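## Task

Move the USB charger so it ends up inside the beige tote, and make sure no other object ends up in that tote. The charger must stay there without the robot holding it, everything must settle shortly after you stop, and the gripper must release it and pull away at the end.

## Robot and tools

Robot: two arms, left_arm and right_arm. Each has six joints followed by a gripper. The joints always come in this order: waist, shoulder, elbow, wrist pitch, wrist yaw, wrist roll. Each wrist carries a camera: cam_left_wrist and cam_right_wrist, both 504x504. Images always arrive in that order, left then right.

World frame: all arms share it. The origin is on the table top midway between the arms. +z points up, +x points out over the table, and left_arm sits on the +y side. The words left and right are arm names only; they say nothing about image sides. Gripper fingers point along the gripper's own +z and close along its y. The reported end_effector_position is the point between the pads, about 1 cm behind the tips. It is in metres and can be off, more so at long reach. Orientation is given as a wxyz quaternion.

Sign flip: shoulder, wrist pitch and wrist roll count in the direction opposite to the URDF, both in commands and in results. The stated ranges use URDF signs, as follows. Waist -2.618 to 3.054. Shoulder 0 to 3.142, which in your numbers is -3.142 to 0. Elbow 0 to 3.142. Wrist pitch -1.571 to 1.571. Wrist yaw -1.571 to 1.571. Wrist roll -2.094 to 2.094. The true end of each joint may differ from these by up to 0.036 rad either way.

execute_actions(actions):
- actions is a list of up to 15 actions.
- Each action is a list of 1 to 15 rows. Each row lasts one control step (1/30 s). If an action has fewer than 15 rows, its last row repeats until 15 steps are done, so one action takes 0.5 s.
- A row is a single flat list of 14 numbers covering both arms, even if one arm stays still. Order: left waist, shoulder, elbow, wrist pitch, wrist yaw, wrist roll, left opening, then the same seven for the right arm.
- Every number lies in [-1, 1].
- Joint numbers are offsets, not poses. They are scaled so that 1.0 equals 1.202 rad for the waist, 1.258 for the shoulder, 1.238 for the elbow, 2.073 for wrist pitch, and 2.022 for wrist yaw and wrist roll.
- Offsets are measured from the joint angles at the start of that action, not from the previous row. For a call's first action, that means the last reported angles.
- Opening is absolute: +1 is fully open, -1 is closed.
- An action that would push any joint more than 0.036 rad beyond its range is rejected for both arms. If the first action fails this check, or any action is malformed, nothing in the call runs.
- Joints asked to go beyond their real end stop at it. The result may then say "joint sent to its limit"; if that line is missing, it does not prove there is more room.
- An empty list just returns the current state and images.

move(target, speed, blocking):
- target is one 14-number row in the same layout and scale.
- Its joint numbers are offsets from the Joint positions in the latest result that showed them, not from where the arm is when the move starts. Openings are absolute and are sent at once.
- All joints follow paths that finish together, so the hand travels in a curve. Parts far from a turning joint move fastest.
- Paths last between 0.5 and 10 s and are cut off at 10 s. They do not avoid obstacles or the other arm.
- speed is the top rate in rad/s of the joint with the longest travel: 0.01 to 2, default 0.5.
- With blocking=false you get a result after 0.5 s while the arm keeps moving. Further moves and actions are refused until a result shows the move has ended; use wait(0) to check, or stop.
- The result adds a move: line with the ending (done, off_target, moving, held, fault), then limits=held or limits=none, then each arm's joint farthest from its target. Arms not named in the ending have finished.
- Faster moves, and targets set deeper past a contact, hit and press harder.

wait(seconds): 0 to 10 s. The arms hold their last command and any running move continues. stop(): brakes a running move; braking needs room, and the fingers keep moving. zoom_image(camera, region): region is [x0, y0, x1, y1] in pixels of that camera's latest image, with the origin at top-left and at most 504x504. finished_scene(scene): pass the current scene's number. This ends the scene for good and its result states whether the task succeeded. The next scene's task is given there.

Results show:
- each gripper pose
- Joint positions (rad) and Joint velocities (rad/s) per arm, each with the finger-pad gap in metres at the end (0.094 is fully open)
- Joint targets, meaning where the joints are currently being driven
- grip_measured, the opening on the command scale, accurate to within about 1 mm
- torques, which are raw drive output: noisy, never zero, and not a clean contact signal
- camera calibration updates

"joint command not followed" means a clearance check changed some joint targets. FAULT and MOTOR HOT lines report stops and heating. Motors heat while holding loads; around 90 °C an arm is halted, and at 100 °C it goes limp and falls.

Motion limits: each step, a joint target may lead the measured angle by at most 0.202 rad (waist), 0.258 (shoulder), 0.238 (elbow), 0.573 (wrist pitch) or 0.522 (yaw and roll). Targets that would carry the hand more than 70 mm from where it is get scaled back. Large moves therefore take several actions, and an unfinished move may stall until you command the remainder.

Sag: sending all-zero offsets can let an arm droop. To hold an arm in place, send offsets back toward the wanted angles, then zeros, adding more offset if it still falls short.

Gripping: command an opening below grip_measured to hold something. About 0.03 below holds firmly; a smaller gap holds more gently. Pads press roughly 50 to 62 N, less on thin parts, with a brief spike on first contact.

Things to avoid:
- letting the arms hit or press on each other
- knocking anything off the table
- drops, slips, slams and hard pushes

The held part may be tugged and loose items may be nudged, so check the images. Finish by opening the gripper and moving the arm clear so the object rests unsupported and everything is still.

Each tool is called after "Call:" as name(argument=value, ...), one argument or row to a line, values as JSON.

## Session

Call:
execute_actions(
  actions=[],
)

Scene clock: 0.00 s.
left_arm: end_effector_position=(+0.0596, -0.1265, +0.3244) grip_measured=+1.000 end_effector_quat_wxyz=(+0.351, +0.897, -0.024, +0.267) | right_arm: end_effector_position=(+0.2651, -0.3757, +0.1800) grip_measured=+1.000 end_effector_quat_wxyz=(+0.089, -0.441, +0.889, -0.082)
Joint names: [waist, shoulder, elbow, wrist pitch, wrist yaw, wrist roll]
Joint positions: left_arm=[-1.655 -1.532  1.703  0.961 -0.533 -1.773  0.094] | right_arm=[-0.217 -1.43   1.354  1.253 -0.025  1.305  0.094]
Joint velocities: left_arm=[ 0.017 -0.002 -0.002  0.037  0.022 -0.11   0.   ] | right_arm=[ 0.007  0.012  0.007 -0.051 -0.066 -0.037  0.   ]
Joint torques (N m, as the arm reports them, + toward a larger Joint positions number): no reading
Joint targets: left_arm=[-1.655 -1.520 1.713 0.960 -0.534 -1.768] | right_arm=[-0.217 -1.419 1.365 1.251 -0.033 1.304]
camera_calibration (this result's frames):
cam_left_wrist: T_world_to_cam=[[0.261403, 0.696349, -0.668406, 0.299697], [0.477521, 0.508507, 0.716516, -0.170129], [0.838834, -0.506477, -0.199596, 0.0675972], [0, 0, 0, 1]] pos_world=[-0.0538041, -0.0879455, 0.335712]
cam_right_wrist: T_world_to_cam=[[0.607508, -0.769148, 0.198358, -0.487702], [-0.676883, -0.370618, 0.635981, -0.0546969], [-0.415649, -0.520629, -0.745776, 0.153604], [0, 0, 0, 1]] pos_world=[0.323104, -0.315416, 0.24608]

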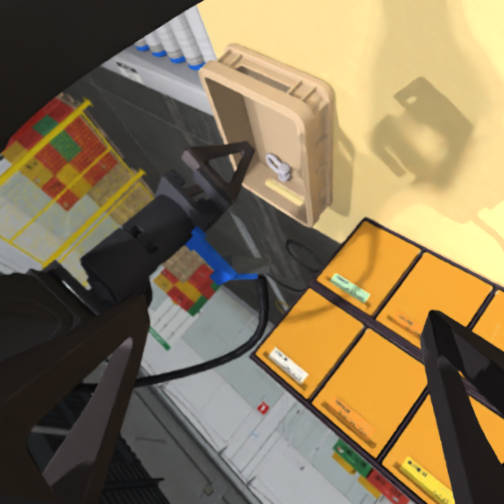

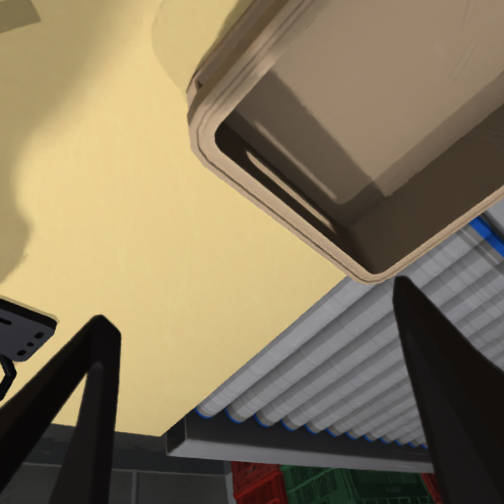

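Call:
move(
  target=[1,-0.1,0.12,-0.04,0.264,0.877,1,0,0,0,0,0,0,1],
  speed=1.5,
)

Call:
zoom_image(
  camera="cam_left_wrist",
  region=[0,0,504,504],
)

Scene clock: 11.07 s.
left_arm: end_effector_position=(+0.4129, +0.0831, +0.3128) grip_measured=+1.000 end_effector_quat_wxyz=(+0.394, +0.204, +0.892, -0.084) | right_arm: end_effector_position=(+0.2651, -0.3757, +0.1800) grip_measured=+1.000 end_effector_quat_wxyz=(+0.089, -0.441, +0.889, -0.082)
Joint names: [waist, shoulder, elbow, wrist pitch, wrist yaw, wrist roll]
Joint positions: left_arm=[-0.452 -1.658  1.821  0.905 -0.006 -0.009  0.094] | right_arm=[-0.217 -1.43   1.354  1.253 -0.025  1.305  0.094]
Joint velocities: left_arm=[-0.007  0.037  0.002  0.095  0.022  0.051  0.   ] | right_arm=[ 0.002 -0.012  0.002 -0.007  0.037 -0.037  0.   ]
Joint torques (N m, as the arm reports them, + toward a larger Joint positions number): left_arm=[-0.15  8.76  9.83 -1.82  0.02  0.01] | right_arm=[-0.03  4.57  5.43 -0.91 -0.01  0.  ]
Joint targets: left_arm=[-0.453 -1.658 1.852 0.879 0.001 -0.000] | right_arm=[-0.217 -1.430 1.354 1.253 -0.025 1.305]
move: off_target (left_arm); limits=none; left_arm: farthest joint: the elbow, 0.031 radians from its target (0.148 radians at the start); right_arm: farthest joint: the waist, 0.000 radians from its target (0.000 radians at the start)
camera_calibration (this result's frames):
cam_left_wrist: T_world_to_cam=[[-0.369026, -0.927438, -0.0606469, 0.25881], [-0.893939, 0.37204, -0.249919, 0.442806], [0.254347, -0.0380119, -0.966366, 0.317385], [0, 0, 0, 1]] pos_world=[0.410623, 0.0873532, 0.433072]
cam_right_wrist: T_world_to_cam=[[0.607508, -0.769148, 0.198358, -0.487702], [-0.676883, -0.370618, 0.635981, -0.0546969], [-0.415649, -0.520629, -0.745776, 0.153604], [0, 0, 0, 1]] pos_world=[0.323104, -0.315416, 0.24608]

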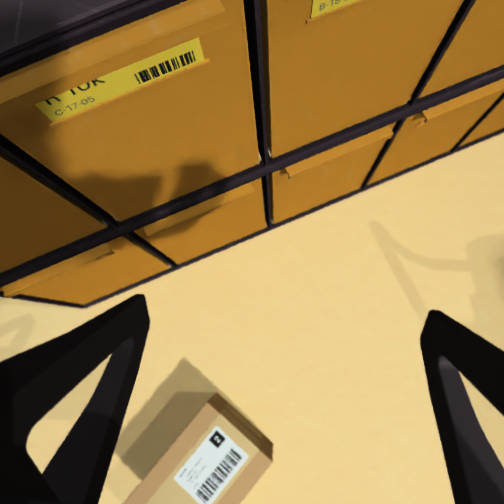

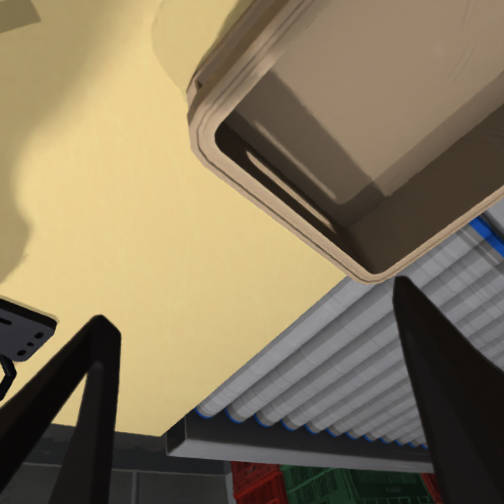

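Region (0, 0, 504, 504) of cam_left_wrist's 504x504 image, scaled by 1.000.

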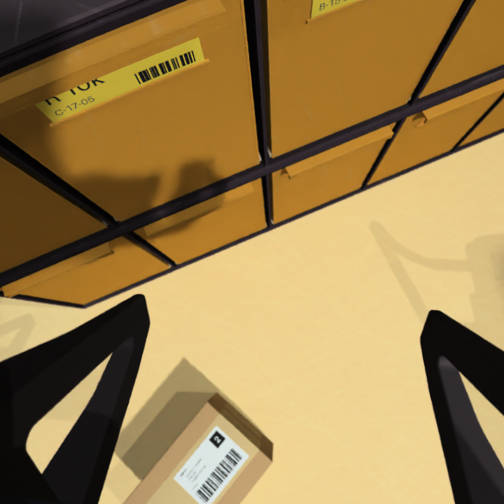

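Call:
move(
  target=[0.75,0,0,0,0,0,1,0,0,0,0,0,0,1],
  speed=1.5,
)

Scene clock: 19.43 s.
left_arm: end_effector_position=(+0.4078, +0.4863, +0.3088) grip_measured=+1.000 end_effector_quat_wxyz=(+0.386, -0.210, +0.893, +0.099) | right_arm: end_effector_position=(+0.2651, -0.3757, +0.1800) grip_measured=+1.000 end_effector_quat_wxyz=(+0.089, -0.441, +0.889, -0.082)
Joint names: [waist, shoulder, elbow, wrist pitch, wrist yaw, wrist roll]
Joint positions: left_arm=[ 0.456 -1.667  1.821  0.905 -0.012 -0.008  0.094] | right_arm=[-0.217 -1.43   1.354  1.253 -0.025  1.305  0.094]
Joint velocities: left_arm=[-0.002 -0.002 -0.002  0.037 -0.066 -0.022  0.   ] | right_arm=[ 0.012 -0.007 -0.007  0.007 -0.007 -0.007  0.   ]
Joint torques (N m, as the arm reports them, + toward a larger Joint positions number): left_arm=[-0.4   9.6   7.31 -1.56 -0.03 -0.04] | right_arm=[-0.03  4.57  5.41 -0.92 -0.01  0.  ]
Joint targets: left_arm=[0.450 -1.658 1.821 0.905 -0.006 -0.008] | right_arm=[-0.217 -1.430 1.354 1.253 -0.025 1.305]
move: done; limits=none; left_arm: farthest joint: the shoulder, 0.009 radians from its target (0.000 radians at the start); right_arm: farthest joint: the waist, 0.000 radians from its target (0.000 radians at the start)
camera_calibration (this result's frames):
cam_left_wrist: T_world_to_cam=[[0.506962, -0.859528, -0.0648196, 0.24156], [-0.843752, -0.479465, -0.241237, 0.67817], [0.176271, 0.176989, -0.968299, 0.258022], [0, 0, 0, 1]] pos_world=[0.404264, 0.487119, 0.4291]
cam_right_wrist: T_world_to_cam=[[0.607508, -0.769148, 0.198358, -0.487702], [-0.676883, -0.370618, 0.635981, -0.0546969], [-0.415649, -0.520629, -0.745776, 0.153604], [0, 0, 0, 1]] pos_world=[0.323104, -0.315416, 0.24608]

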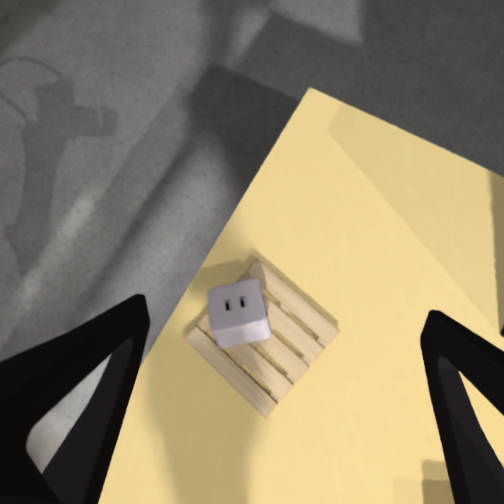

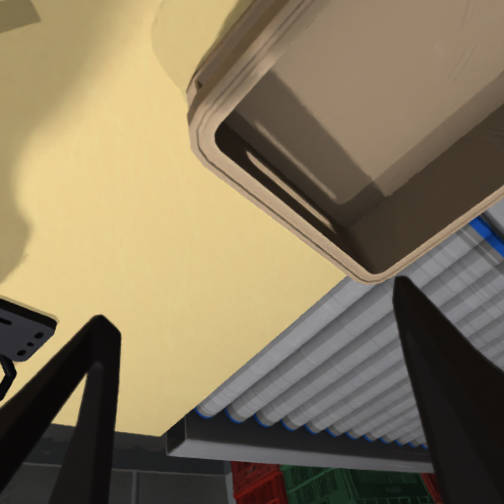

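Call:
move(
  target=[0.07,-0.41,0.23,0.13,0,0,1,0,0,0,0,0,0,1],
  speed=0.8,
)

Scene clock: 39.53 s.
left_arm: end_effector_position=(+0.4208, +0.5367, +0.1202) grip_measured=+1.000 end_effector_quat_wxyz=(+0.133, -0.263, +0.955, +0.044) | right_arm: end_effector_position=(+0.2651, -0.3757, +0.1800) grip_measured=+1.000 end_effector_quat_wxyz=(+0.089, -0.441, +0.889, -0.082)
Joint names: [waist, shoulder, elbow, wrist pitch, wrist yaw, wrist roll]
Joint positions: left_arm=[ 0.535 -2.206  2.076  1.161 -0.012 -0.008  0.094] | right_arm=[-0.217 -1.43   1.354  1.253 -0.025  1.305  0.094]
Joint velocities: left_arm=[ 0.007  0.012 -0.002  0.007  0.007 -0.037  0.   ] | right_arm=[ 0.002 -0.007  0.002  0.037  0.066  0.007  0.   ]
Joint torques (N m, as the arm reports them, + toward a larger Joint positions number): left_arm=[ 0.35 15.6   9.48 -0.69 -0.05 -0.03] | right_arm=[-0.03  4.56  5.42 -0.92 -0.01  0.  ]
Joint targets: left_arm=[0.540 -2.182 2.106 1.174 -0.012 -0.008] | right_arm=[-0.217 -1.430 1.354 1.253 -0.025 1.305]
move: off_target (left_arm); limits=none; left_arm: farthest joint: the elbow, 0.030 radians from its target (0.285 radians at the start); right_arm: farthest joint: the waist, 0.000 radians from its target (0.000 radians at the start)
camera_calibration (this result's frames):
cam_left_wrist: T_world_to_cam=[[0.536644, -0.838917, -0.0907246, 0.245678], [-0.791181, -0.537634, 0.291519, 0.612834], [-0.293337, -0.0846623, -0.952253, 0.400322], [0, 0, 0, 1]] pos_world=[0.47045, 0.569476, 0.224844]
cam_right_wrist: T_world_to_cam=[[0.607508, -0.769148, 0.198358, -0.487702], [-0.676883, -0.370618, 0.635981, -0.0546969], [-0.415649, -0.520629, -0.745776, 0.153604], [0, 0, 0, 1]] pos_world=[0.323104, -0.315416, 0.24608]

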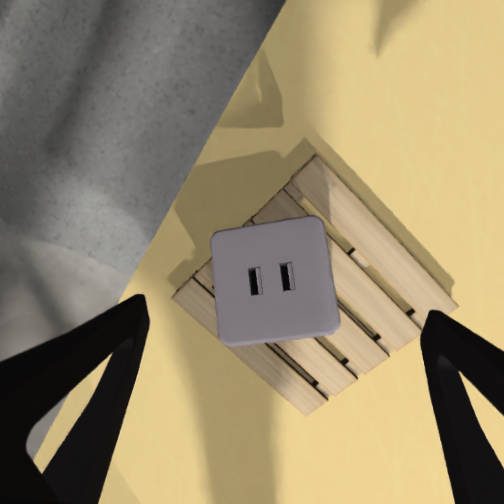

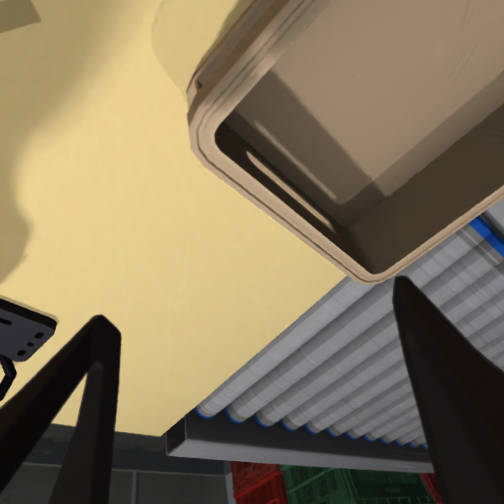

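Call:
move(
  target=[0.006,0.005,-0.195,-0.12,0,0.07,1,0,0,0,0,0,0,1],
  speed=0.3,
)

Scene clock: 55.60 s.
left_arm: end_effector_position=(+0.4182, +0.5351, +0.0606) grip_measured=+1.000 end_effector_quat_wxyz=(+0.130, -0.326, +0.936, +0.034) | right_arm: end_effector_position=(+0.2651, -0.3757, +0.1800) grip_measured=+1.000 end_effector_quat_wxyz=(+0.089, -0.441, +0.889, -0.082)
Joint names: [waist, shoulder, elbow, wrist pitch, wrist yaw, wrist roll]
Joint positions: left_arm=[ 0.535 -2.206  1.842  0.939 -0.012  0.126  0.094] | right_arm=[-0.217 -1.43   1.354  1.253 -0.025  1.305  0.094]
Joint velocities: left_arm=[ 0.012 -0.007  0.002 -0.007 -0.022 -0.007  0.   ] | right_arm=[ 0.012  0.007 -0.007 -0.037 -0.022  0.007  0.   ]
Joint torques (N m, as the arm reports them, + toward a larger Joint positions number): left_arm=[ 0.53 14.14  6.33 -1.   -0.04  0.  ] | right_arm=[-0.05  4.54  5.43 -0.92 -0.01  0.  ]
Joint targets: left_arm=[0.542 -2.199 1.835 0.913 -0.012 0.133] | right_arm=[-0.217 -1.430 1.354 1.253 -0.025 1.305]
move: off_target (left_arm); limits=none; left_arm: farthest joint: the wrist pitch, 0.026 radians from its target (0.250 radians at the start); right_arm: farthest joint: the waist, 0.000 radians from its target (0.000 radians at the start)
camera_calibration (this result's frames):
cam_left_wrist: T_world_to_cam=[[0.64069, -0.76578, -0.0556466, 0.155568], [-0.719597, -0.624164, 0.304302, 0.642917], [-0.267761, -0.15492, -0.950949, 0.369507], [0, 0, 0, 1]] pos_world=[0.46191, 0.577661, 0.164398]
cam_right_wrist: T_world_to_cam=[[0.607508, -0.769148, 0.198358, -0.487702], [-0.676883, -0.370618, 0.635981, -0.0546969], [-0.415649, -0.520629, -0.745776, 0.153604], [0, 0, 0, 1]] pos_world=[0.323104, -0.315416, 0.24608]

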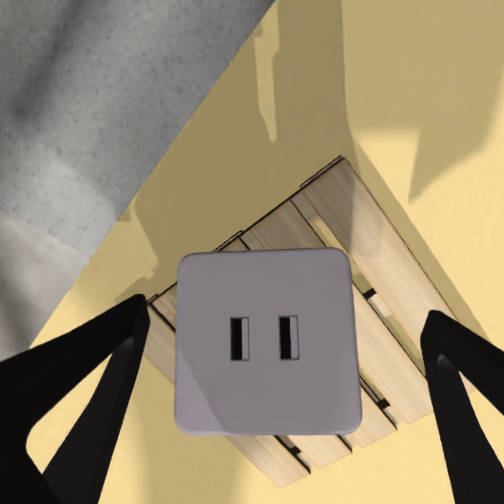

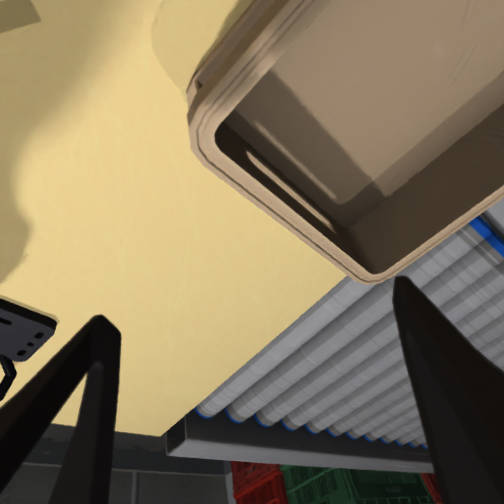

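Call:
execute_actions(
  actions=[
    [[0,0,-0.035,-0.03,0,0,1,0,0,0,0,0,0,1]],
    [[0,0,0,0,0,0,0.5,0,0,0,0,0,0,1]],
    [[0,0,0,0,0,0,0.05,0,0,0,0,0,0,1]],
    [[0,0,0,0,0,0,0.05,0,0,0,0,0,0,1]],
  ],
)

Scene clock: 65.80 s.
left_arm: end_effector_position=(+0.4162, +0.5341, +0.0475) grip_measured=+0.183 end_effector_quat_wxyz=(+0.125, -0.327, +0.936, +0.033) | right_arm: end_effector_position=(+0.2651, -0.3757, +0.1800) grip_measured=+1.000 end_effector_quat_wxyz=(+0.089, -0.441, +0.889, -0.082)
Joint names: [waist, shoulder, elbow, wrist pitch, wrist yaw, wrist roll]
Joint positions: left_arm=[ 0.535 -2.214  1.806  0.904 -0.013  0.126  0.056] | right_arm=[-0.217 -1.43   1.354  1.253 -0.025  1.305  0.094]
Joint velocities: left_arm=[-0.007  0.017  0.002  0.022 -0.081  0.007 -0.   ] | right_arm=[-0.002 -0.007  0.002  0.037 -0.081  0.037  0.   ]
Joint torques (N m, as the arm reports them, + toward a larger Joint positions number): left_arm=[-0.04 13.66  6.93 -0.75 -0.05 -0.04] | right_arm=[-0.03  4.56  5.44 -0.92  0.    0.  ]
Joint targets: left_arm=[0.535 -2.214 1.806 0.904 -0.013 0.126] | right_arm=[-0.217 -1.430 1.354 1.253 -0.025 1.305]
camera_calibration (this result's frames):
cam_left_wrist: T_world_to_cam=[[0.640625, -0.765677, -0.0577833, 0.155387], [-0.716521, -0.623155, 0.313489, 0.642572], [-0.27604, -0.159426, -0.947832, 0.362062], [0, 0, 0, 1]] pos_world=[0.460815, 0.57712, 0.150714]
cam_right_wrist: T_world_to_cam=[[0.607508, -0.769148, 0.198358, -0.487702], [-0.676883, -0.370618, 0.635981, -0.0546969], [-0.415649, -0.520629, -0.745776, 0.153604], [0, 0, 0, 1]] pos_world=[0.323104, -0.315416, 0.24608]

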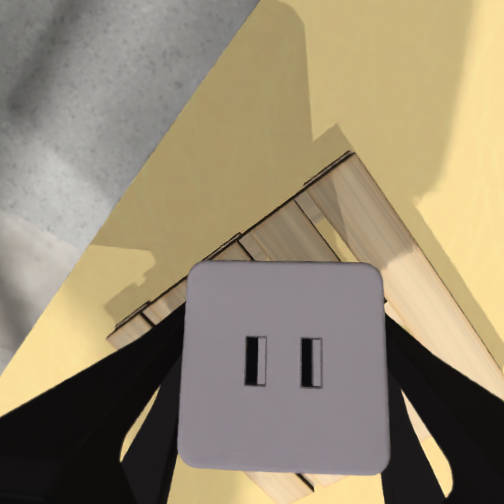

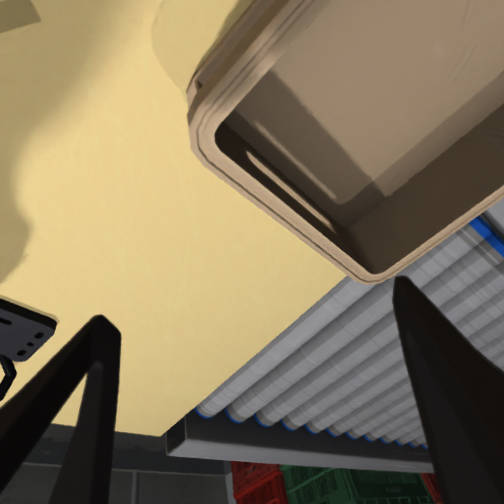

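Call:
move(
  target=[0,0.26,0.08,0.2,0,0,0.13,0,0,0,0,0,0,1],
  speed=0.7,
)

Call:
move(
  target=[-0.5,0.06,0,0.04,0,0,0.13,0,0,0,0,0,0,1],
  speed=1,
)

Call:
move(
  target=[-0.57,0,0,0,0,0,0.13,0,0,0,0,0,0,1],
  speed=1,
)

Scene clock: 93.80 s.
left_arm: end_effector_position=(+0.3479, +0.4928, +0.1849) grip_measured=+0.183 end_effector_quat_wxyz=(+0.119, -0.327, +0.937, +0.032) | right_arm: end_effector_position=(+0.2651, -0.3757, +0.1800) grip_measured=+1.000 end_effector_quat_wxyz=(+0.089, -0.441, +0.889, -0.082)
Joint names: [waist, shoulder, elbow, wrist pitch, wrist yaw, wrist roll]
Joint positions: left_arm=[ 0.535 -1.896  1.883  1.311 -0.013  0.126  0.056] | right_arm=[-0.217 -1.43   1.354  1.253 -0.025  1.305  0.094]
Joint velocities: left_arm=[-0.007  0.007 -0.002 -0.007  0.022 -0.066  0.001] | right_arm=[ 0.012 -0.002 -0.002  0.007 -0.051  0.022  0.   ]
Joint torques (N m, as the arm reports them, + toward a larger Joint positions number): left_arm=[-0.04 11.36  8.64 -0.68 -0.05 -0.04] | right_arm=[-0.05  4.56  5.44 -0.92  0.    0.01]
Joint targets: left_arm=[0.535 -1.887 1.905 1.318 -0.013 0.126] | right_arm=[-0.217 -1.430 1.354 1.253 -0.025 1.305]
move: off_target (left_arm); limits=none; left_arm: farthest joint: the elbow, 0.022 radians from its target (0.099 radians at the start); right_arm: farthest joint: the waist, 0.000 radians from its target (0.000 radians at the start)
camera_calibration (this result's frames):
cam_left_wrist: T_world_to_cam=[[0.64005, -0.766024, -0.0595205, 0.176163], [-0.713398, -0.621268, 0.324176, 0.52082], [-0.285304, -0.165027, -0.944123, 0.472093], [0, 0, 0, 1]] pos_world=[0.393489, 0.536422, 0.287361]
cam_right_wrist: T_world_to_cam=[[0.607508, -0.769148, 0.198358, -0.487702], [-0.676883, -0.370618, 0.635981, -0.0546969], [-0.415649, -0.520629, -0.745776, 0.153604], [0, 0, 0, 1]] pos_world=[0.323104, -0.315416, 0.24608]

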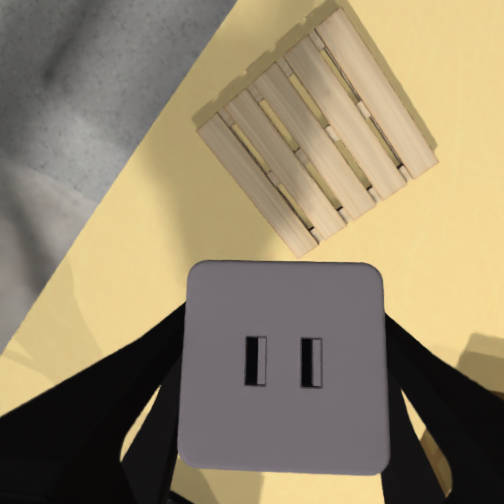

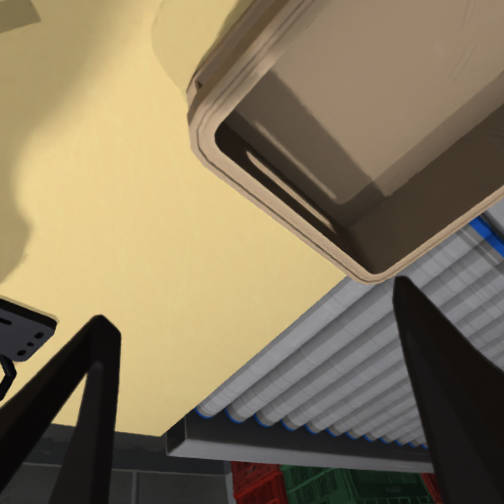

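Scene clock: 95.07 s.
left_arm: end_effector_position=(+0.3866, +0.2541, +0.1988) grip_measured=+0.184 end_effector_quat_wxyz=(+0.110, -0.031, +0.993, -0.008) | right_arm: end_effector_position=(+0.2651, -0.3757, +0.1800) grip_measured=+1.000 end_effector_quat_wxyz=(+0.089, -0.441, +0.889, -0.082)
Joint names: [waist, shoulder, elbow, wrist pitch, wrist yaw, wrist roll]
Joint positions: left_arm=[-0.074 -1.847  1.883  1.386 -0.005  0.126  0.056] | right_arm=[-0.217 -1.43   1.354  1.253 -0.025  1.305  0.094]
Joint velocities: left_arm=[-0.017  0.002  0.012  0.007  0.022 -0.022  0.   ] | right_arm=[ 0.002  0.002 -0.007 -0.007  0.081 -0.022  0.   ]
Joint torques (N m, as the arm reports them, + toward a larger Joint positions number): left_arm=[ 0.67 12.34  6.72 -0.61 -0.1  -0.04] | right_arm=[-0.03  4.55  5.42 -0.92 -0.01  0.  ]
Joint targets: left_arm=[-0.066 -1.820 1.883 1.394 -0.013 0.126] | right_arm=[-0.217 -1.430 1.354 1.253 -0.025 1.305]
move: off_target (left_arm); limits=none; left_arm: farthest joint: the shoulder, 0.027 radians from its target (0.075 radians at the start); right_arm: farthest joint: the waist, 0.000 radians from its target (0.000 radians at the start)
camera_calibration (this result's frames):
cam_left_wrist: T_world_to_cam=[[0.0836135, -0.994912, -0.0561956, 0.242037], [-0.931551, -0.0980653, 0.350137, 0.341809], [-0.353867, 0.0230729, -0.935011, 0.433798], [0, 0, 0, 1]] pos_world=[0.451682, 0.264316, 0.299527]
cam_right_wrist: T_world_to_cam=[[0.607508, -0.769148, 0.198358, -0.487702], [-0.676883, -0.370618, 0.635981, -0.0546969], [-0.415649, -0.520629, -0.745776, 0.153604], [0, 0, 0, 1]] pos_world=[0.323104, -0.315416, 0.24608]

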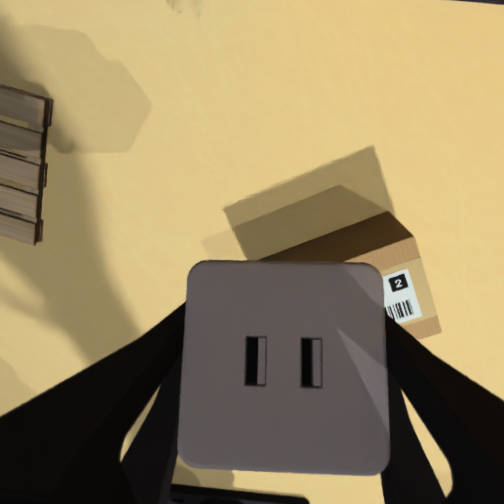

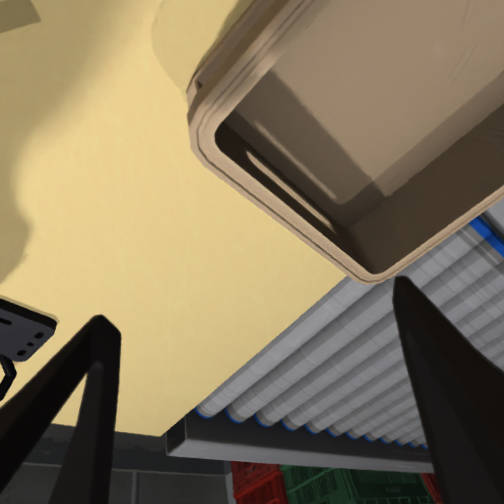

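Scene clock: 96.33 s.
left_arm: end_effector_position=(+0.2818, +0.0100, +0.1950) grip_measured=+0.185 end_effector_quat_wxyz=(+0.095, +0.309, +0.945, -0.046) | right_arm: end_effector_position=(+0.2651, -0.3757, +0.1800) grip_measured=+1.000 end_effector_quat_wxyz=(+0.089, -0.441, +0.889, -0.082)
Joint names: [waist, shoulder, elbow, wrist pitch, wrist yaw, wrist roll]
Joint positions: left_arm=[-0.767 -1.858  1.883  1.386  0.002  0.126  0.056] | right_arm=[-0.217 -1.43   1.354  1.253 -0.025  1.305  0.094]
Joint velocities: left_arm=[-0.012  0.017 -0.007 -0.022  0.007  0.007 -0.001] | right_arm=[-0.002 -0.002  0.002  0.081  0.081 -0.037  0.   ]
Joint torques (N m, as the arm reports them, + toward a larger Joint positions number): left_arm=[ 0.58 11.02  6.7  -0.68 -0.09 -0.05] | right_arm=[-0.04  4.55  5.43 -0.92 -0.01  0.  ]
Joint targets: left_arm=[-0.759 -1.847 1.883 1.386 -0.005 0.126] | right_arm=[-0.217 -1.430 1.354 1.253 -0.025 1.305]
move: done; limits=none; left_arm: farthest joint: the shoulder, 0.011 radians from its target (0.000 radians at the start); right_arm: farthest joint: the waist, 0.000 radians from its target (0.000 radians at the start)
camera_calibration (this result's frames):
cam_left_wrist: T_world_to_cam=[[-0.573004, -0.817982, -0.050718, 0.189874], [-0.774251, 0.520004, 0.360737, 0.169064], [-0.268702, 0.245972, -0.931288, 0.371856], [0, 0, 0, 1]] pos_world=[0.339615, -0.0240661, 0.294947]
cam_right_wrist: T_world_to_cam=[[0.607508, -0.769148, 0.198358, -0.487702], [-0.676883, -0.370618, 0.635981, -0.0546969], [-0.415649, -0.520629, -0.745776, 0.153604], [0, 0, 0, 1]] pos_world=[0.323104, -0.315416, 0.24608]

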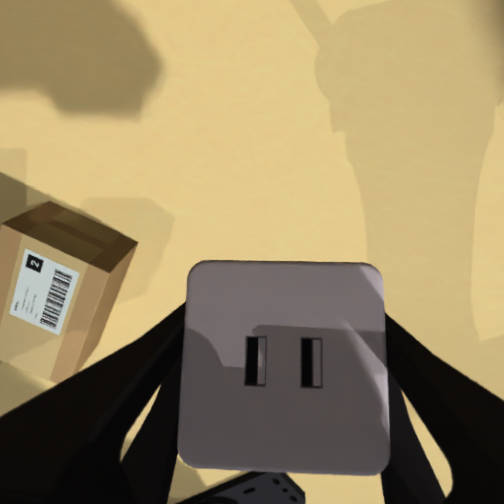

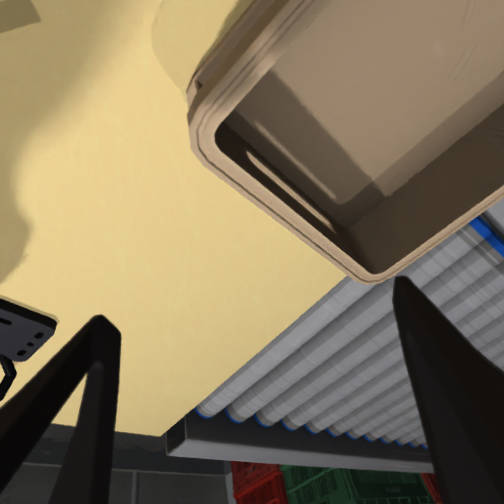

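Call:
move(
  target=[0,-0.21,-0.11,-0.2,0,0,0.13,0,0,0,0,0,0,1],
  speed=0.5,
)

Scene clock: 105.23 s.
left_arm: end_effector_position=(+0.3294, -0.0351, +0.0565) grip_measured=+0.185 end_effector_quat_wxyz=(+0.078, +0.310, +0.947, -0.038) | right_arm: end_effector_position=(+0.2651, -0.3757, +0.1800) grip_measured=+1.000 end_effector_quat_wxyz=(+0.089, -0.441, +0.889, -0.082)
Joint names: [waist, shoulder, elbow, wrist pitch, wrist yaw, wrist roll]
Joint positions: left_arm=[-0.767 -2.144  1.748  1.     0.002  0.126  0.056] | right_arm=[-0.217 -1.43   1.354  1.253 -0.025  1.305  0.094]
Joint velocities: left_arm=[ 0.007  0.017 -0.002 -0.037 -0.037  0.022  0.001] | right_arm=[-0.017 -0.002 -0.007  0.007  0.037  0.066  0.   ]
Joint torques (N m, as the arm reports them, + toward a larger Joint positions number): left_arm=[-0.06 14.8   6.77 -0.84 -0.04 -0.03] | right_arm=[-0.05  4.55  5.42 -0.92  0.    0.  ]
Joint targets: left_arm=[-0.767 -2.122 1.747 0.971 0.002 0.126] | right_arm=[-0.217 -1.430 1.354 1.253 -0.025 1.305]
move: off_target (left_arm); limits=none; left_arm: farthest joint: the wrist pitch, 0.029 radians from its target (0.414 radians at the start); right_arm: farthest joint: the waist, 0.000 radians from its target (0.000 radians at the start)
camera_calibration (this result's frames):
cam_left_wrist: T_world_to_cam=[[-0.574393, -0.816667, -0.0559226, 0.174073], [-0.764429, 0.510708, 0.39348, 0.273899], [-0.292782, 0.268761, -0.917631, 0.274683], [0, 0, 0, 1]] pos_world=[0.389785, -0.0715464, 0.154019]
cam_right_wrist: T_world_to_cam=[[0.607508, -0.769148, 0.198358, -0.487702], [-0.676883, -0.370618, 0.635981, -0.0546969], [-0.415649, -0.520629, -0.745776, 0.153604], [0, 0, 0, 1]] pos_world=[0.323104, -0.315416, 0.24608]

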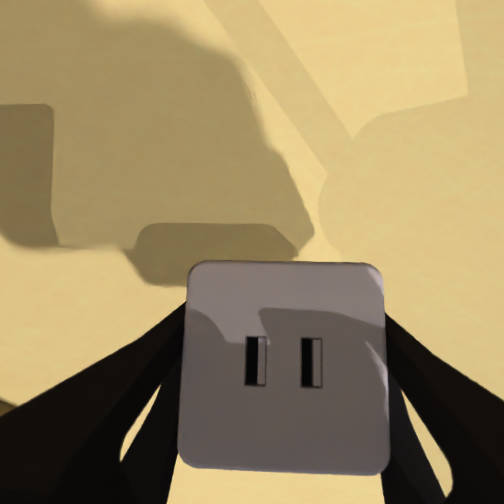

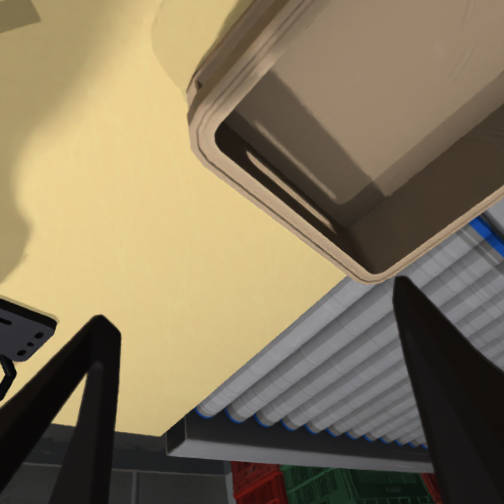

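Down 0.026 more, release, retreat.

Call:
move(
  target=[0,0,-0.075,-0.055,0,0,0.13,0,0,0,0,0,0,1],
  speed=0.2,
)

Call:
execute_actions(
  actions=[
    [[0,0,0,0,0,0,0.6,0,0,0,0,0,0,1]],
    [[0,0,0,0,0,0,1,0,0,0,0,0,0,1]],
  ],
)

Call:
move(
  target=[0,0.25,0.15,0.2,0,0,1,0,0,0,0,0,0,1],
  speed=1,
)

Call:
move(
  target=[1,0.1,0,0,0,0,1,0,0,0,0,0,0,1],
  speed=1.5,
)

Scene clock: 115.77 s.
left_arm: end_effector_position=(+0.3269, -0.0327, +0.0343) grip_measured=+0.185 end_effector_quat_wxyz=(+0.077, +0.310, +0.947, -0.037) | right_arm: end_effector_position=(+0.2651, -0.3757, +0.1800) grip_measured=+1.000 end_effector_quat_wxyz=(+0.089, -0.441, +0.889, -0.082)
Joint names: [waist, shoulder, elbow, wrist pitch, wrist yaw, wrist roll]
Joint positions: left_arm=[-0.767 -2.152  1.671  0.919  0.002  0.126  0.056] | right_arm=[-0.217 -1.43   1.354  1.253 -0.025  1.305  0.094]
Joint velocities: left_arm=[-0.012  0.007  0.007  0.051 -0.037  0.095 -0.   ] | right_arm=[-0.017 -0.017 -0.007  0.066  0.051  0.081  0.   ]
Joint torques (N m, as the arm reports them, + toward a larger Joint positions number): left_arm=[ 0.   13.43  5.38 -0.91 -0.05 -0.04] | right_arm=[-0.05  4.56  5.42 -0.91  0.    0.  ]
Joint targets: left_arm=[-0.767 -2.144 1.655 0.886 0.002 0.126] | right_arm=[-0.217 -1.430 1.354 1.253 -0.025 1.305]
move: off_target (left_arm); limits=none; left_arm: farthest joint: the wrist pitch, 0.033 radians from its target (0.113 radians at the start); right_arm: farthest joint: the waist, 0.000 radians from its target (0.000 radians at the start)
camera_calibration (this result's frames):
cam_left_wrist: T_world_to_cam=[[-0.574549, -0.81652, -0.0564722, 0.173404], [-0.763334, 0.509671, 0.396934, 0.278993], [-0.295322, 0.271165, -0.916108, 0.253798], [0, 0, 0, 1]] pos_world=[0.387546, -0.0694277, 0.131557]
cam_right_wrist: T_world_to_cam=[[0.607508, -0.769148, 0.198358, -0.487702], [-0.676883, -0.370618, 0.635981, -0.0546969], [-0.415649, -0.520629, -0.745776, 0.153604], [0, 0, 0, 1]] pos_world=[0.323104, -0.315416, 0.24608]

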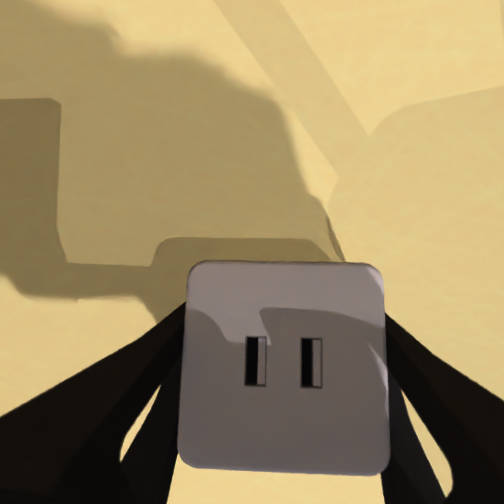

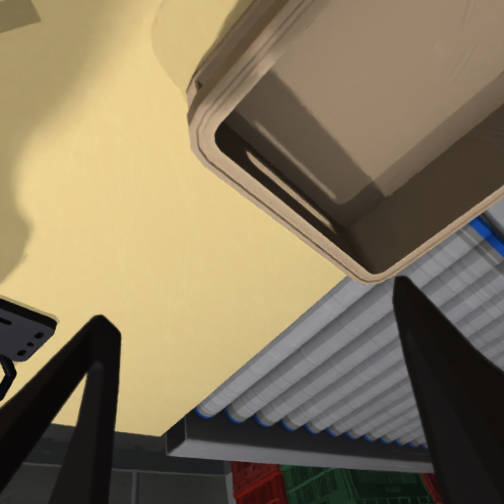

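Scene clock: 116.77 s.
left_arm: end_effector_position=(+0.3268, -0.0327, +0.0340) grip_measured=+1.000 end_effector_quat_wxyz=(+0.076, +0.310, +0.947, -0.037) | right_arm: end_effector_position=(+0.2651, -0.3757, +0.1800) grip_measured=+1.000 end_effector_quat_wxyz=(+0.089, -0.441, +0.889, -0.082)
Joint names: [waist, shoulder, elbow, wrist pitch, wrist yaw, wrist roll]
Joint positions: left_arm=[-0.767 -2.153  1.671  0.919  0.002  0.126  0.094] | right_arm=[-0.217 -1.43   1.354  1.253 -0.025  1.305  0.094]
Joint velocities: left_arm=[ 0.002  0.002  0.007 -0.051 -0.051 -0.007  0.   ] | right_arm=[-0.022  0.002  0.007  0.066  0.007  0.022  0.   ]
Joint torques (N m, as the arm reports them, + toward a larger Joint positions number): left_arm=[-0.05 12.91  6.71 -0.61 -0.04 -0.04] | right_arm=[-0.04  4.56  5.44 -0.92 -0.02  0.  ]
Joint targets: left_arm=[-0.767 -2.153 1.671 0.919 0.002 0.126] | right_arm=[-0.217 -1.430 1.354 1.253 -0.025 1.305]
camera_calibration (this result's frames):
cam_left_wrist: T_world_to_cam=[[-0.574647, -0.816469, -0.0562106, 0.173353], [-0.762978, 0.509621, 0.397682, 0.278911], [-0.296049, 0.271414, -0.9158, 0.253705], [0, 0, 0, 1]] pos_world=[0.387529, -0.069461, 0.131169]
cam_right_wrist: T_world_to_cam=[[0.607508, -0.769148, 0.198358, -0.487702], [-0.676883, -0.370618, 0.635981, -0.0546969], [-0.415649, -0.520629, -0.745776, 0.153604], [0, 0, 0, 1]] pos_world=[0.323104, -0.315416, 0.24608]

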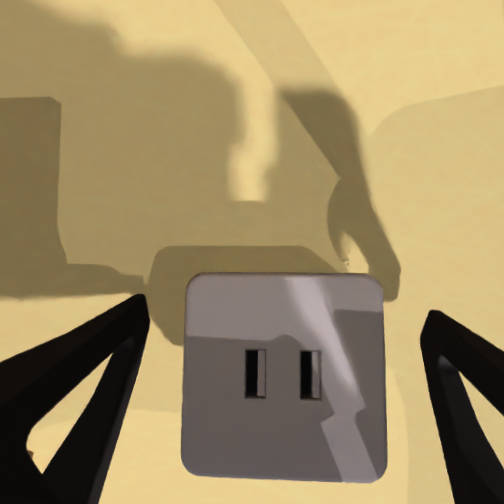

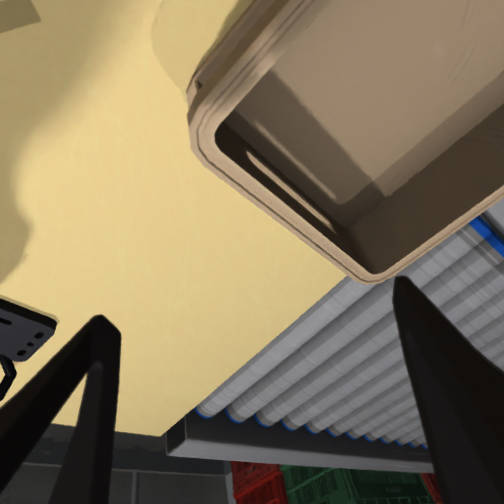

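Scene clock: 118.10 s.
left_arm: end_effector_position=(+0.2877, +0.0043, +0.1932) grip_measured=+1.000 end_effector_quat_wxyz=(+0.114, +0.308, +0.943, -0.055) | right_arm: end_effector_position=(+0.2651, -0.3757, +0.1800) grip_measured=+1.000 end_effector_quat_wxyz=(+0.089, -0.441, +0.889, -0.082)
Joint names: [waist, shoulder, elbow, wrist pitch, wrist yaw, wrist roll]
Joint positions: left_arm=[-0.767 -1.844  1.847  1.321  0.002  0.126  0.094] | right_arm=[-0.217 -1.43   1.354  1.253 -0.025  1.305  0.094]
Joint velocities: left_arm=[-0.007 -0.027  0.002  0.022  0.007 -0.037  0.   ] | right_arm=[-0.007 -0.002  0.002  0.007  0.037 -0.022  0.   ]
Joint torques (N m, as the arm reports them, + toward a larger Joint positions number): left_arm=[-0.05 10.56  7.53 -0.64 -0.03 -0.04] | right_arm=[-0.02  4.55  5.42 -0.92 -0.01  0.  ]
Joint targets: left_arm=[-0.767 -1.838 1.857 1.334 0.002 0.126] | right_arm=[-0.217 -1.430 1.354 1.253 -0.025 1.305]
move: done; limits=none; left_arm: farthest joint: the wrist pitch, 0.013 radians from its target (0.414 radians at the start); right_arm: farthest joint: the waist, 0.000 radians from its target (0.000 radians at the start)
camera_calibration (this result's frames):
cam_left_wrist: T_world_to_cam=[[-0.571605, -0.819348, -0.0440109, 0.18682], [-0.784789, 0.530263, 0.320822, 0.187982], [-0.239528, 0.217923, -0.946116, 0.367747], [0, 0, 0, 1]] pos_world=[0.342399, -0.02675, 0.295845]
cam_right_wrist: T_world_to_cam=[[0.607508, -0.769148, 0.198358, -0.487702], [-0.676883, -0.370618, 0.635981, -0.0546969], [-0.415649, -0.520629, -0.745776, 0.153604], [0, 0, 0, 1]] pos_world=[0.323104, -0.315416, 0.24608]

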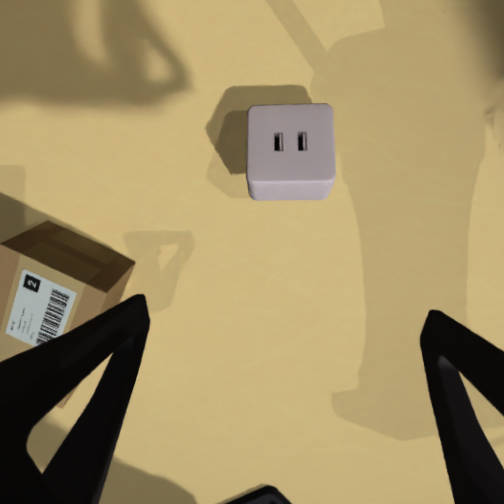

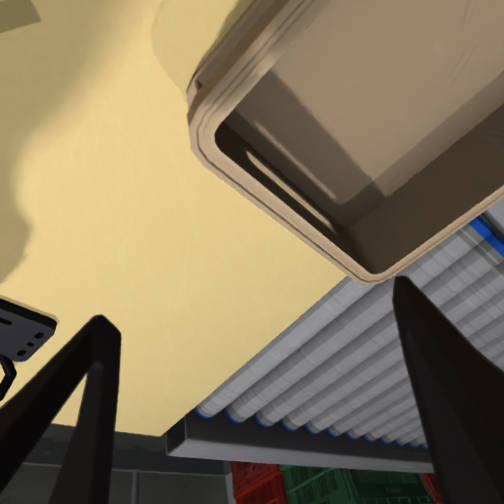

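Scene clock: 119.50 s.
left_arm: end_effector_position=(+0.3476, +0.4479, +0.2308) grip_measured=+1.000 end_effector_quat_wxyz=(+0.174, -0.280, +0.944, +0.030) | right_arm: end_effector_position=(+0.2651, -0.3757, +0.1800) grip_measured=+1.000 end_effector_quat_wxyz=(+0.089, -0.441, +0.889, -0.082)
Joint names: [waist, shoulder, elbow, wrist pitch, wrist yaw, wrist roll]
Joint positions: left_arm=[ 0.441 -1.743  1.847  1.321 -0.003  0.126  0.094] | right_arm=[-0.217 -1.43   1.354  1.253 -0.025  1.305  0.094]
Joint velocities: left_arm=[-0.007 -0.017 -0.002 -0.022  0.037 -0.051  0.   ] | right_arm=[ 0.002 -0.002 -0.012 -0.051  0.007  0.007  0.   ]
Joint torques (N m, as the arm reports them, + toward a larger Joint positions number): left_arm=[-0.51 11.1   6.8  -0.93  0.02 -0.04] | right_arm=[-0.04  4.56  5.43 -0.92 -0.01  0.01]
Joint targets: left_arm=[0.435 -1.718 1.847 1.321 0.002 0.126] | right_arm=[-0.217 -1.430 1.354 1.253 -0.025 1.305]
move: off_target (left_arm); limits=none; left_arm: farthest joint: the shoulder, 0.025 radians from its target (0.125 radians at the start); right_arm: farthest joint: the waist, 0.000 radians from its target (0.000 radians at the start)
camera_calibration (this result's frames):
cam_left_wrist: T_world_to_cam=[[0.567616, -0.822612, -0.0334987, 0.189216], [-0.797763, -0.559612, 0.22452, 0.502488], [-0.203439, -0.100717, -0.973894, 0.457594], [0, 0, 0, 1]] pos_world=[0.386556, 0.482937, 0.339167]
cam_right_wrist: T_world_to_cam=[[0.607508, -0.769148, 0.198358, -0.487702], [-0.676883, -0.370618, 0.635981, -0.0546969], [-0.415649, -0.520629, -0.745776, 0.153604], [0, 0, 0, 1]] pos_world=[0.323104, -0.315416, 0.24608]

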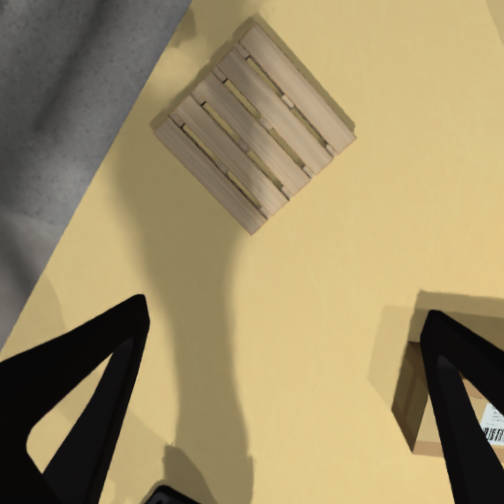

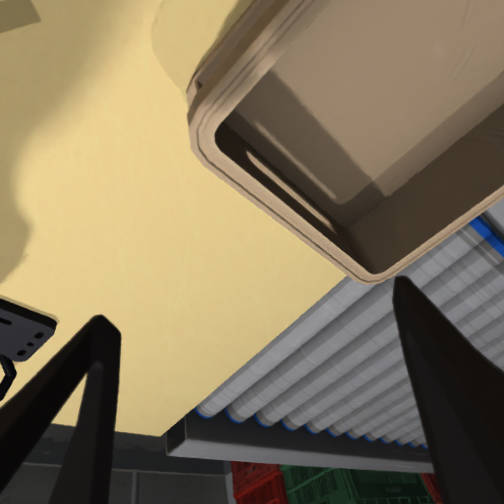

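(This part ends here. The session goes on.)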